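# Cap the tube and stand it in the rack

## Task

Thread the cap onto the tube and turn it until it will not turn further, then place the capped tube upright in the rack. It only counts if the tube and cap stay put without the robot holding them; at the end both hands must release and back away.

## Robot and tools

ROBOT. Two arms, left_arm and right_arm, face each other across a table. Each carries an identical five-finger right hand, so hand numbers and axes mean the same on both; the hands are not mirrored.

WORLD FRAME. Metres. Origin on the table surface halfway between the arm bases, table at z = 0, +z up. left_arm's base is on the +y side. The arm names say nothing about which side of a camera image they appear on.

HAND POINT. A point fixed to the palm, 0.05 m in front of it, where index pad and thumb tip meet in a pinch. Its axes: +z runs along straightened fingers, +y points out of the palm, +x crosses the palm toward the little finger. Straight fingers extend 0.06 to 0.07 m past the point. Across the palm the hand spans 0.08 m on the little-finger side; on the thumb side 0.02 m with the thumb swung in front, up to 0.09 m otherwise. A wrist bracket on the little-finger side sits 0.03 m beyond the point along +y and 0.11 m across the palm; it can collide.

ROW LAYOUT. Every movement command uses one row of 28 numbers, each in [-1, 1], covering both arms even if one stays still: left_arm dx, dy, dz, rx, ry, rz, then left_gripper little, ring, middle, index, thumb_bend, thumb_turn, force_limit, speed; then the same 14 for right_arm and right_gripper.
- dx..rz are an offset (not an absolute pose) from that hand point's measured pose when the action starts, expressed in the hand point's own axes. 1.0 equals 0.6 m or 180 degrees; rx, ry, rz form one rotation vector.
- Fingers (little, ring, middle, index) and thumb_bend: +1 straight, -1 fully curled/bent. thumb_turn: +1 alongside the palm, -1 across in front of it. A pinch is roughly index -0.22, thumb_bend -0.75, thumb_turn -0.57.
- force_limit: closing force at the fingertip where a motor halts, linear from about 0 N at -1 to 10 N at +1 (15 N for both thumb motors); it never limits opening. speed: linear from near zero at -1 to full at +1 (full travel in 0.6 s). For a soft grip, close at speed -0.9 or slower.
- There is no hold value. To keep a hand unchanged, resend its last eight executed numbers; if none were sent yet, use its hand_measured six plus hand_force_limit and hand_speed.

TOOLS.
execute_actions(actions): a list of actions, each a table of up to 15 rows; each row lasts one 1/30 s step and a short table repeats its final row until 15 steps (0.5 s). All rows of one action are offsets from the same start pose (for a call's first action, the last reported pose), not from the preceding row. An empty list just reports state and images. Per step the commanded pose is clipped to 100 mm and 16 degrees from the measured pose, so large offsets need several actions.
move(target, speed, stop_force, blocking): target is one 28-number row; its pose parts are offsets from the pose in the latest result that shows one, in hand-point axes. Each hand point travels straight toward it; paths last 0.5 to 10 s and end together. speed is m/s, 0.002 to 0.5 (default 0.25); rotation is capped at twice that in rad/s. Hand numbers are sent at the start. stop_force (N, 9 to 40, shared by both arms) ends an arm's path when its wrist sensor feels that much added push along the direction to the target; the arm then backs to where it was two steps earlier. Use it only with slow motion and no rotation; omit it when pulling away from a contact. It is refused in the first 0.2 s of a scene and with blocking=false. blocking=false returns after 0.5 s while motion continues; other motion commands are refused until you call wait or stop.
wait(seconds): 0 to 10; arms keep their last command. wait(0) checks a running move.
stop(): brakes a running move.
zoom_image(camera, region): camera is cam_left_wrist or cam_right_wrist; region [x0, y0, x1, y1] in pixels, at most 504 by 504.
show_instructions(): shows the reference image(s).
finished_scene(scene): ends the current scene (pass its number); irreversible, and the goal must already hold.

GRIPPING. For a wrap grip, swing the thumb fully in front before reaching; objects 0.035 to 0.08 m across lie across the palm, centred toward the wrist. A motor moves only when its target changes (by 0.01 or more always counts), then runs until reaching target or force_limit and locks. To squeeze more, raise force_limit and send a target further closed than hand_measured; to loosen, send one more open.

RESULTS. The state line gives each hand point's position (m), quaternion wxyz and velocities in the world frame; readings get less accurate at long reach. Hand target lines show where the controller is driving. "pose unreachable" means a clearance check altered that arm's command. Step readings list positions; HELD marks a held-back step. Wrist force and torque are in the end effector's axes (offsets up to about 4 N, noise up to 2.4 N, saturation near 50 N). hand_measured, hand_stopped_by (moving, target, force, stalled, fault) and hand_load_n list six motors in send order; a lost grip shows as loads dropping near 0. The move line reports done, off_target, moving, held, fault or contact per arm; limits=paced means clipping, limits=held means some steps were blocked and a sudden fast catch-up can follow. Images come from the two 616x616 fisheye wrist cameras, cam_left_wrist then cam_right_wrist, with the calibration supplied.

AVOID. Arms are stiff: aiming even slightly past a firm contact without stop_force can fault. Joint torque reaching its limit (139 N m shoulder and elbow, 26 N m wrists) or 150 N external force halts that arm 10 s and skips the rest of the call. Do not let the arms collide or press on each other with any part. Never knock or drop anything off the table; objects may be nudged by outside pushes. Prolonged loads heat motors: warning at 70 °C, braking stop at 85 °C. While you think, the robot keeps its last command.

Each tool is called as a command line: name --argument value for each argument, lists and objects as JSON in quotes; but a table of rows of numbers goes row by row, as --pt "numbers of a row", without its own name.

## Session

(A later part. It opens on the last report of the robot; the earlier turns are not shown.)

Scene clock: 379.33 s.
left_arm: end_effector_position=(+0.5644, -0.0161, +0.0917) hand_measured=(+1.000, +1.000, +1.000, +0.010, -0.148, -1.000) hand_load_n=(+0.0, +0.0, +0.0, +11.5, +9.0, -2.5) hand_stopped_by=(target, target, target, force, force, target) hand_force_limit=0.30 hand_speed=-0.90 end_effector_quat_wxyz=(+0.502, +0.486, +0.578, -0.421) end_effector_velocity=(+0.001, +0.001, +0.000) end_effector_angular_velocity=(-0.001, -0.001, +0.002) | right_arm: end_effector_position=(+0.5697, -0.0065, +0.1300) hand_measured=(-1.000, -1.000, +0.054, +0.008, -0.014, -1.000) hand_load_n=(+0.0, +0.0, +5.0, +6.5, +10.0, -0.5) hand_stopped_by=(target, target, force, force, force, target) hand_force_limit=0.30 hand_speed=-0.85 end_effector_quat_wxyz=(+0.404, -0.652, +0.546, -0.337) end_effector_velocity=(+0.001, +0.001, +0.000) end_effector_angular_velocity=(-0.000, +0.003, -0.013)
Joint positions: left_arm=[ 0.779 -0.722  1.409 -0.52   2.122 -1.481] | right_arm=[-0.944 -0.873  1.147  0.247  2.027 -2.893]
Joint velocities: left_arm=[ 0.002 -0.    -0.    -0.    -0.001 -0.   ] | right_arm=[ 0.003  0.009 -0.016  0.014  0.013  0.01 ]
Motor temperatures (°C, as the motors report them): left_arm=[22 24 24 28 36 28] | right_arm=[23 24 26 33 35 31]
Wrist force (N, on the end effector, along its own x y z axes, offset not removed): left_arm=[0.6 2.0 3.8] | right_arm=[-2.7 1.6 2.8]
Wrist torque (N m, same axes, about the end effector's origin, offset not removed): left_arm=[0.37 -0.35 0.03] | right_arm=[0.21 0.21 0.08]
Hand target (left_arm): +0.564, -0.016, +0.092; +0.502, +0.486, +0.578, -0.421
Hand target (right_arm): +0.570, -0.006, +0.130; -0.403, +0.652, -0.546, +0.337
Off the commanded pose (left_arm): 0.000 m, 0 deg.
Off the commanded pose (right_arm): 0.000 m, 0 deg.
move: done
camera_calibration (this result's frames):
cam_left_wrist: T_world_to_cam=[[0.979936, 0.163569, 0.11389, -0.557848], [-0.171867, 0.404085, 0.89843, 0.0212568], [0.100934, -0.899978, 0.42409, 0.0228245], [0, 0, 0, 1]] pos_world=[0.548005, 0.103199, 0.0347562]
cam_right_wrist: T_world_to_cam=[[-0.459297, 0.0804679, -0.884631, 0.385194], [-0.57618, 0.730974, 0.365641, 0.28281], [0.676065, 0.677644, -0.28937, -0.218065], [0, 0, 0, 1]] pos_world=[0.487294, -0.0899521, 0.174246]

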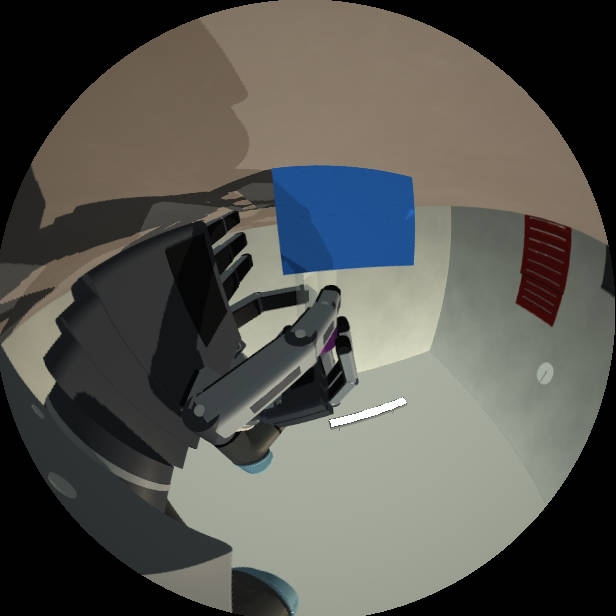

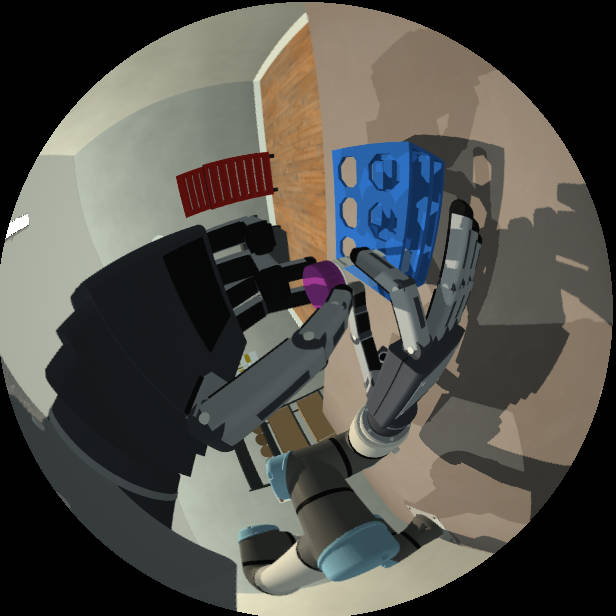

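execute_actions --actions '[]'

move --target '[0,0,0,0,0,0,1,1,1,-0.35,-0.55,-1,0.3,-0.9,0.0193,0.0080,-0.0184,0,-0.397,-0.1996,-1,-1,0.2,0.18,0.1,-1,0.3,1]' --speed 0.4

move --target '[0,0,0,0,0,0,1,1,1,-0.35,-0.55,-1,0.3,-0.9,0,0,0,0,0,0,-1,-1,-0.3,-0.3,-0.4,-1,0.3,-0.85]'

move --target '[0,0,0,0,0,0,1,1,1,-0.35,-0.55,-1,0.3,-0.9,0.004,-0.0052,0.0134,0,0.1985,0.0998,-1,-1,-0.3,-0.3,-0.4,-1,0.3,-0.85]' --speed 0.33

move --target '[0,0,0,0,0,0,1,1,1,-0.35,-0.55,-1,0.3,-0.9,0.004,-0.0052,0.0134,0,0.1985,0.0998,-1,-1,-0.3,-0.3,-0.4,-1,0.3,-0.85]' --speed 0.33

zoom_image --camera "cam_right_wrist" --region '[290,210,430,350]'

Scene clock: 418.23 s.
left_arm: end_effector_position=(+0.5644, -0.0161, +0.0917) hand_measured=(+1.000, +1.000, +1.000, +0.010, -0.148, -1.000) hand_load_n=(+0.0, +0.0, +0.0, +11.5, +9.0, -2.5) hand_stopped_by=(target, target, target, force, force, target) hand_force_limit=0.30 hand_speed=-0.90 end_effector_quat_wxyz=(+0.502, +0.486, +0.578, -0.421) end_effector_velocity=(-0.000, -0.000, +0.000) end_effector_angular_velocity=(-0.001, -0.001, -0.000) | right_arm: end_effector_position=(+0.5697, -0.0065, +0.1300) hand_measured=(-1.000, -1.000, +0.054, +0.008, -0.014, -1.000) hand_load_n=(+0.0, +0.0, +5.0, +6.5, +10.0, -0.5) hand_stopped_by=(target, target, force, force, force, target) hand_force_limit=0.30 hand_speed=-0.85 end_effector_quat_wxyz=(+0.403, -0.652, +0.546, -0.337) end_effector_velocity=(-0.000, -0.001, -0.000) end_effector_angular_velocity=(+0.000, +0.001, -0.002)
Joint positions: left_arm=[ 0.779 -0.722  1.409 -0.52   2.122 -1.481] | right_arm=[-0.944 -0.873  1.146  0.248  2.028 -2.892]
Joint velocities: left_arm=[-0.    -0.    -0.    -0.001  0.     0.   ] | right_arm=[-0.    -0.001  0.001  0.     0.001  0.001]
Motor temperatures (°C, as the motors report them): left_arm=[22 24 24 28 36 28] | right_arm=[23 24 26 33 35 31]
Wrist force (N, on the end effector, along its own x y z axes, offset not removed): left_arm=[-3.7 1.1 3.3] | right_arm=[-3.4 -2.1 1.9]
Wrist torque (N m, same axes, about the end effector's origin, offset not removed): left_arm=[0.06 0.52 -0.27] | right_arm=[-0.34 0.56 -0.01]
Hand target (left_arm): +0.564, -0.016, +0.092; +0.502, +0.486, +0.578, -0.421
Hand target (right_arm): +0.570, -0.006, +0.130; -0.403, +0.652, -0.546, +0.337
Off the commanded pose (left_arm): 0.000 m, 0 deg.
Off the commanded pose (right_arm): 0.000 m, 0 deg.
camera_calibration (this result's frames):
cam_left_wrist: T_world_to_cam=[[0.979936, 0.163569, 0.11389, -0.557848], [-0.171867, 0.404085, 0.89843, 0.0212569], [0.100934, -0.899978, 0.42409, 0.0228245], [0, 0, 0, 1]] pos_world=[0.548005, 0.103199, 0.034756]
cam_right_wrist: T_world_to_cam=[[-0.459531, 0.0808071, -0.884478, 0.38531], [-0.575223, 0.731695, 0.365706, 0.28228], [0.67672, 0.676826, -0.289754, -0.218444], [0, 0, 0, 1]] pos_world=[0.487262, -0.0898298, 0.174272]

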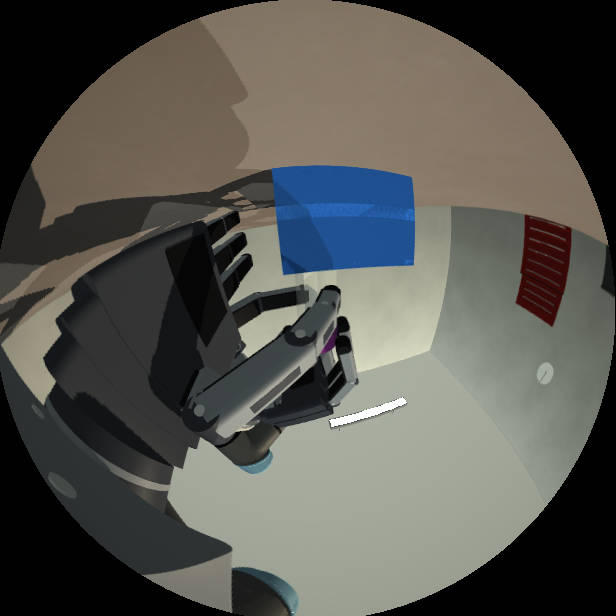

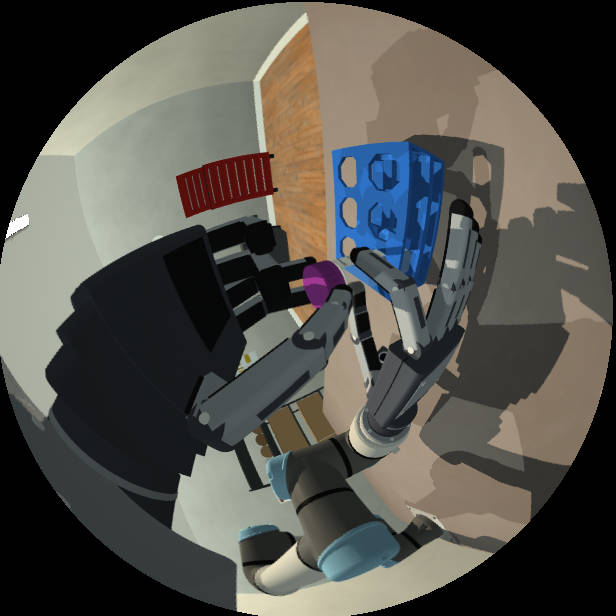

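Scene clock: 420.73 s.
left_arm: end_effector_position=(+0.5644, -0.0161, +0.0917) hand_measured=(+1.000, +1.000, +1.000, +0.010, -0.148, -1.000) hand_load_n=(+0.0, +0.0, +0.0, +11.5, +9.0, -2.5) hand_stopped_by=(target, target, target, force, force, target) hand_force_limit=0.30 hand_speed=-0.90 end_effector_quat_wxyz=(+0.502, +0.486, +0.578, -0.421) end_effector_velocity=(-0.001, -0.000, -0.000) end_effector_angular_velocity=(+0.001, +0.001, -0.001) | right_arm: end_effector_position=(+0.5600, -0.0200, +0.1310) hand_measured=(-1.000, -1.000, +0.200, +0.180, +0.100, -1.000) hand_load_n=(+0.0, +0.0, +0.0, +0.0, +0.0, +0.0) hand_stopped_by=(target, target, target, target, target, target) hand_force_limit=0.30 hand_speed=1.00 end_effector_quat_wxyz=(-0.527, +0.850, +0.001, +0.002) end_effector_velocity=(+0.000, +0.001, -0.000) end_effector_angular_velocity=(-0.008, +0.005, +0.013)
Joint positions: left_arm=[ 0.779 -0.722  1.409 -0.52   2.122 -1.481] | right_arm=[-1.308 -0.568  0.671  0.89   0.561 -4.06 ]
Joint velocities: left_arm=[-0.001  0.     0.     0.001  0.    -0.   ] | right_arm=[ 0.001  0.021 -0.039  0.044 -0.002 -0.023]
Motor temperatures (°C, as the motors report them): left_arm=[22 24 24 28 36 28] | right_arm=[23 24 26 33 35 31]
Wrist force (N, on the end effector, along its own x y z axes, offset not removed): left_arm=[-2.7 -0.1 1.0] | right_arm=[-1.3 -1.5 2.6]
Wrist torque (N m, same axes, about the end effector's origin, offset not removed): left_arm=[-0.05 0.26 -0.19] | right_arm=[-0.36 0.25 -0.07]
Hand target (left_arm): +0.564, -0.016, +0.092; +0.502, +0.486, +0.578, -0.421
Hand target (right_arm): +0.560, -0.020, +0.131; -0.526, +0.850, +0.001, +0.001
Off the commanded pose (left_arm): 0.000 m, 0 deg.
Off the commanded pose (right_arm): 0.000 m, 0 deg.
move: done
camera_calibration (this result's frames):
cam_left_wrist: T_world_to_cam=[[0.979936, 0.163569, 0.11389, -0.557848], [-0.171867, 0.404085, 0.89843, 0.0212568], [0.100934, -0.899978, 0.42409, 0.0228245], [0, 0, 0, 1]] pos_world=[0.548005, 0.103199, 0.0347561]
cam_right_wrist: T_world_to_cam=[[-0.155886, -0.436501, -0.886096, 0.202679], [-0.823191, -0.4384, 0.36078, 0.402316], [-0.545946, 0.785666, -0.290984, 0.484566], [0, 0, 0, 1]] pos_world=[0.627324, -0.115862, 0.175446]

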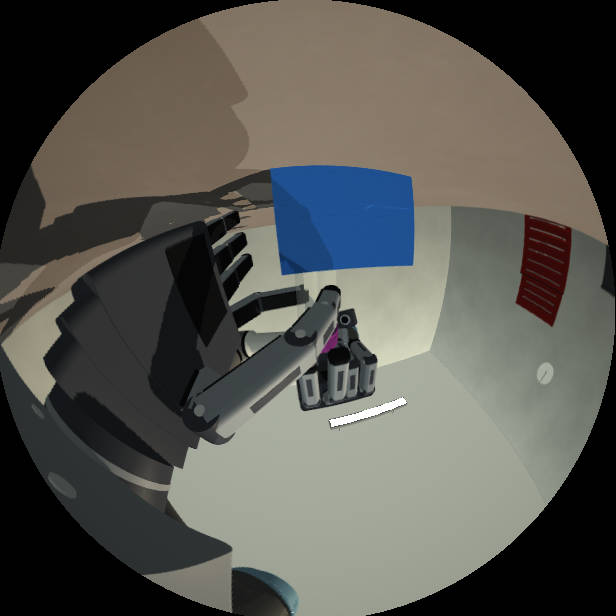

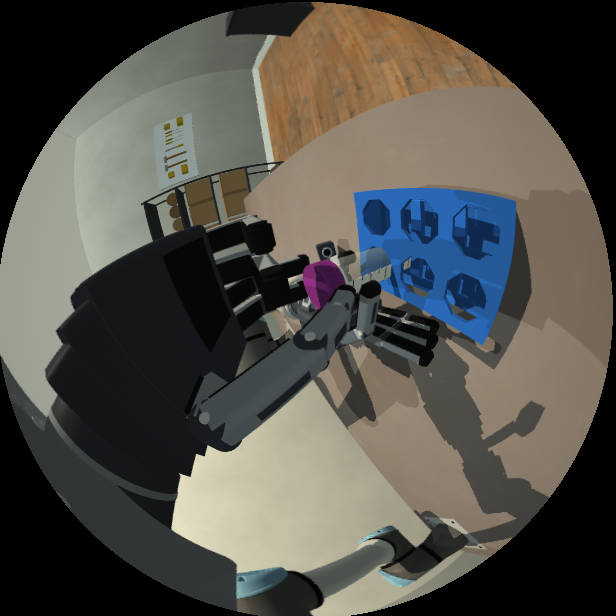

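Scene clock: 421.87 s.
left_arm: end_effector_position=(+0.5644, -0.0161, +0.0917) hand_measured=(+1.000, +1.000, +1.000, +0.010, -0.148, -1.000) hand_load_n=(+0.0, +0.0, +0.0, +13.5, +8.0, -0.5) hand_stopped_by=(target, target, target, force, force, target) hand_force_limit=0.30 hand_speed=-0.90 end_effector_quat_wxyz=(+0.502, +0.486, +0.578, -0.421) end_effector_velocity=(-0.000, -0.001, +0.000) end_effector_angular_velocity=(-0.000, -0.000, -0.001) | right_arm: end_effector_position=(+0.5600, -0.0199, +0.1310) hand_measured=(-1.000, -1.000, +0.054, +0.000, -0.014, -1.000) hand_load_n=(+0.0, +0.0, +5.5, +8.0, +9.0, -1.0) hand_stopped_by=(target, target, force, force, force, target) hand_force_limit=0.30 hand_speed=-0.85 end_effector_quat_wxyz=(-0.527, +0.850, +0.001, +0.002) end_effector_velocity=(+0.001, -0.000, -0.000) end_effector_angular_velocity=(-0.001, -0.003, -0.000)
Joint positions: left_arm=[ 0.779 -0.722  1.409 -0.52   2.122 -1.481] | right_arm=[-1.308 -0.568  0.671  0.89   0.561 -4.06 ]
Joint velocities: left_arm=[-0.001  0.    -0.    -0.    -0.    -0.   ] | right_arm=[ 0.    -0.    -0.    -0.001  0.001 -0.001]
Motor temperatures (°C, as the motors report them): left_arm=[22 24 24 28 36 28] | right_arm=[23 24 26 33 35 31]
Wrist force (N, on the end effector, along its own x y z axes, offset not removed): left_arm=[-3.3 -3.5 2.1] | right_arm=[-3.2 -3.6 4.9]
Wrist torque (N m, same axes, about the end effector's origin, offset not removed): left_arm=[-0.14 0.35 -0.39] | right_arm=[-0.25 0.43 -0.25]
Hand target (left_arm): +0.564, -0.016, +0.092; +0.502, +0.486, +0.578, -0.421
Hand target (right_arm): +0.560, -0.020, +0.131; -0.527, +0.850, +0.001, +0.002
Off the commanded pose (left_arm): 0.000 m, 0 deg.
Off the commanded pose (right_arm): 0.000 m, 0 deg.
move: done
camera_calibration (this result's frames):
cam_left_wrist: T_world_to_cam=[[0.979936, 0.163569, 0.11389, -0.557848], [-0.171867, 0.404085, 0.89843, 0.0212568], [0.100934, -0.899978, 0.42409, 0.0228245], [0, 0, 0, 1]] pos_world=[0.548005, 0.103199, 0.0347561]
cam_right_wrist: T_world_to_cam=[[-0.155857, -0.436492, -0.886106, 0.202676], [-0.823165, -0.438458, 0.360768, 0.402292], [-0.545992, 0.78564, -0.290968, 0.484551], [0, 0, 0, 1]] pos_world=[0.627302, -0.115828, 0.175447]

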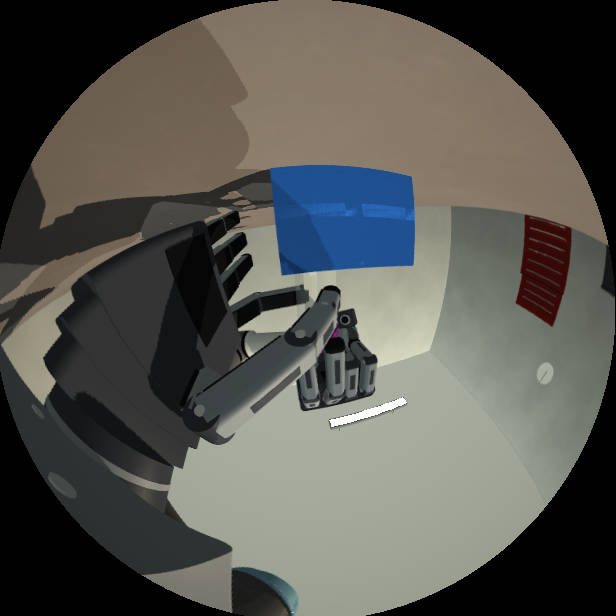

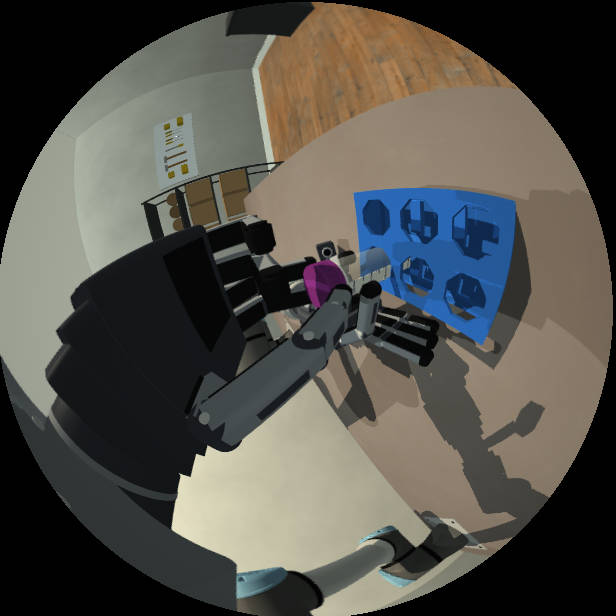

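Scene clock: 423.47 s.
left_arm: end_effector_position=(+0.5644, -0.0161, +0.0917) hand_measured=(+1.000, +1.000, +1.000, +0.010, -0.148, -1.000) hand_load_n=(+0.0, +0.0, +0.0, +13.0, +8.5, -2.0) hand_stopped_by=(target, target, target, force, force, target) hand_force_limit=0.30 hand_speed=-0.90 end_effector_quat_wxyz=(+0.502, +0.486, +0.578, -0.421) end_effector_velocity=(+0.000, +0.000, +0.000) end_effector_angular_velocity=(-0.000, -0.000, +0.000) | right_arm: end_effector_position=(+0.5622, -0.0115, +0.1300) hand_measured=(-1.000, -1.000, +0.054, +0.000, -0.014, -1.000) hand_load_n=(+0.0, +0.0, +6.0, +7.5, +8.5, -2.0) hand_stopped_by=(target, target, force, force, force, target) hand_force_limit=0.30 hand_speed=-0.85 end_effector_quat_wxyz=(+0.495, -0.799, +0.290, -0.180) end_effector_velocity=(-0.000, +0.000, -0.001) end_effector_angular_velocity=(-0.001, -0.002, -0.011)
Joint positions: left_arm=[ 0.779 -0.722  1.409 -0.52   2.122 -1.481] | right_arm=[-1.175 -0.941  1.261  0.178  1.204 -3.335]
Joint velocities: left_arm=[ 0. -0.  0. -0. -0.  0.] | right_arm=[ 0.004 -0.003  0.007 -0.007  0.014  0.006]
Motor temperatures (°C, as the motors report them): left_arm=[22 24 24 28 36 28] | right_arm=[23 24 26 33 35 31]
Wrist force (N, on the end effector, along its own x y z axes, offset not removed): left_arm=[2.5 -2.7 1.2] | right_arm=[-4.4 -4.8 0.7]
Wrist torque (N m, same axes, about the end effector's origin, offset not removed): left_arm=[0.06 0.14 -0.04] | right_arm=[0.52 0.40 -0.11]
Hand target (left_arm): +0.564, -0.016, +0.092; +0.502, +0.486, +0.578, -0.421
Hand target (right_arm): +0.562, -0.011, +0.130; -0.495, +0.799, -0.290, +0.180
Off the commanded pose (left_arm): 0.000 m, 0 deg.
Off the commanded pose (right_arm): 0.000 m, 0 deg.
move: done
camera_calibration (this result's frames):
cam_left_wrist: T_world_to_cam=[[0.979936, 0.16357, 0.113891, -0.557848], [-0.171867, 0.404086, 0.89843, 0.0212569], [0.100934, -0.899978, 0.42409, 0.0228243], [0, 0, 0, 1]] pos_world=[0.548005, 0.103199, 0.0347562]
cam_right_wrist: T_world_to_cam=[[-0.401542, -0.233005, -0.885705, 0.346219], [-0.91194, 0.190884, 0.363219, 0.464977], [0.0844354, 0.953558, -0.289134, 0.126093], [0, 0, 0, 1]] pos_world=[0.552406, -0.128323, 0.174218]

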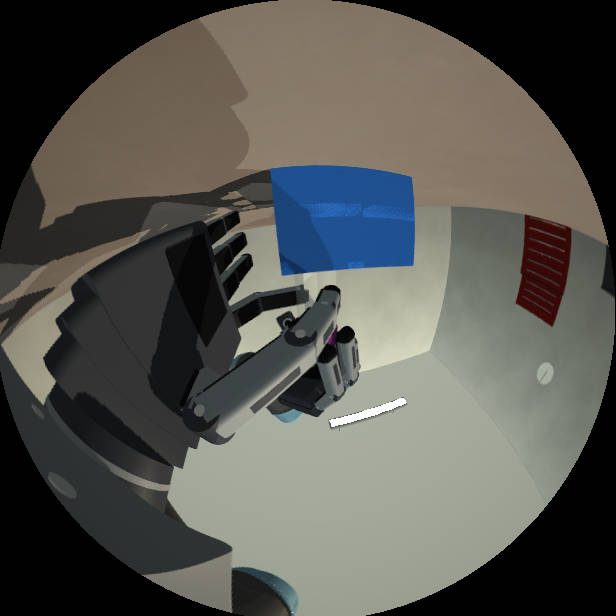

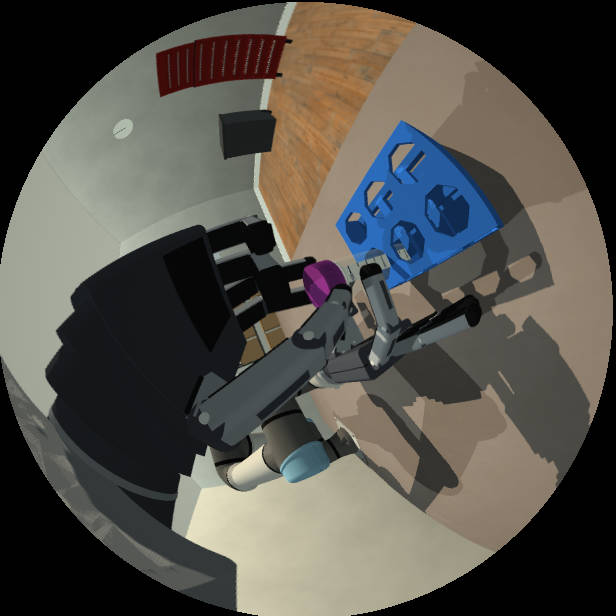

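Scene clock: 425.07 s.
left_arm: end_effector_position=(+0.5644, -0.0161, +0.0917) hand_measured=(+1.000, +1.000, +1.000, +0.010, -0.148, -1.000) hand_load_n=(+0.0, +0.0, +0.0, +11.5, +9.5, -2.5) hand_stopped_by=(target, target, target, force, force, target) hand_force_limit=0.30 hand_speed=-0.90 end_effector_quat_wxyz=(+0.502, +0.486, +0.578, -0.421) end_effector_velocity=(-0.000, -0.001, +0.000) end_effector_angular_velocity=(-0.001, -0.001, -0.001) | right_arm: end_effector_position=(+0.5696, -0.0064, +0.1291) hand_measured=(-1.000, -1.000, +0.054, +0.000, -0.014, -1.000) hand_load_n=(+0.0, +0.0, +5.5, +6.0, +8.0, -2.5) hand_stopped_by=(target, target, force, force, force, target) hand_force_limit=0.30 hand_speed=-0.85 end_effector_quat_wxyz=(+0.404, -0.652, +0.546, -0.337) end_effector_velocity=(+0.000, +0.001, -0.001) end_effector_angular_velocity=(-0.002, +0.005, -0.010)
Joint positions: left_arm=[ 0.779 -0.722  1.409 -0.52   2.122 -1.481] | right_arm=[-0.944 -0.873  1.15   0.243  2.027 -2.893]
Joint velocities: left_arm=[-0.001  0.    -0.001 -0.001  0.     0.   ] | right_arm=[ 0.003  0.008 -0.014  0.015  0.011  0.009]
Motor temperatures (°C, as the motors report them): left_arm=[22 24 24 28 36 28] | right_arm=[23 24 26 33 35 31]
Wrist force (N, on the end effector, along its own x y z axes, offset not removed): left_arm=[2.9 0.7 3.5] | right_arm=[-5.9 -5.9 -2.9]
Wrist torque (N m, same axes, about the end effector's origin, offset not removed): left_arm=[0.19 0.03 -0.10] | right_arm=[-0.01 0.61 -0.19]
Hand target (left_arm): +0.564, -0.016, +0.092; +0.502, +0.486, +0.578, -0.421
Hand target (right_arm): +0.570, -0.006, +0.129; -0.404, +0.652, -0.547, +0.337
Off the commanded pose (left_arm): 0.000 m, 0 deg.
Off the commanded pose (right_arm): 0.000 m, 0 deg.
move: done
camera_calibration (this result's frames):
cam_left_wrist: T_world_to_cam=[[0.979936, 0.16357, 0.11389, -0.557848], [-0.171867, 0.404085, 0.89843, 0.0212568], [0.100934, -0.899978, 0.42409, 0.0228243], [0, 0, 0, 1]] pos_world=[0.548005, 0.103199, 0.0347562]
cam_right_wrist: T_world_to_cam=[[-0.458912, 0.0813576, -0.884749, 0.384193], [-0.576233, 0.730712, 0.366081, 0.282995], [0.67628, 0.677821, -0.288452, -0.218541], [0, 0, 0, 1]] pos_world=[0.487177, -0.0899135, 0.173276]

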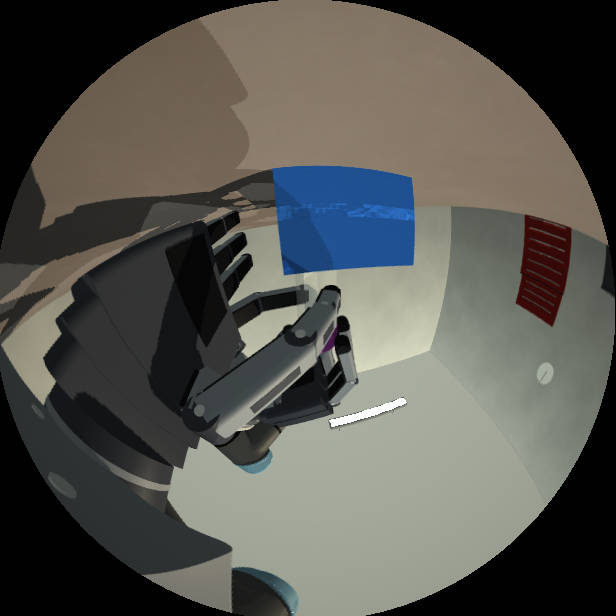

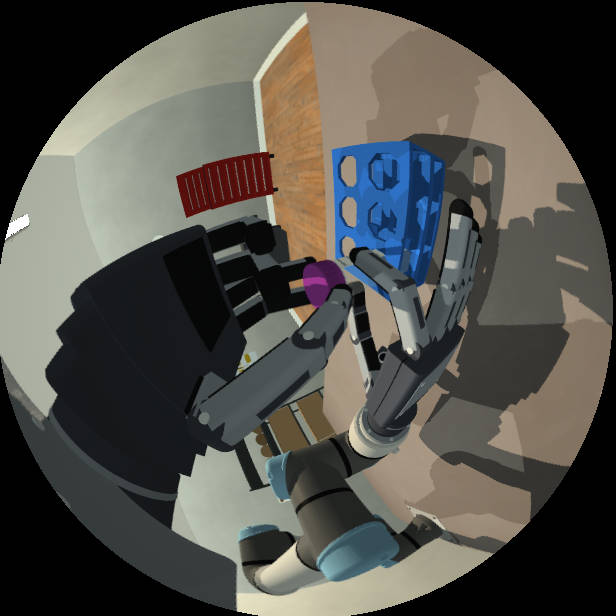

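Region (290, 210, 430, 350) of cam_right_wrist's 616x616 image, scaled by 3.600, with more detail than that image has.

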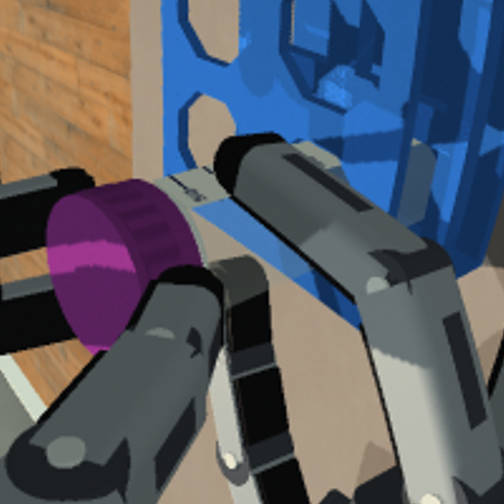

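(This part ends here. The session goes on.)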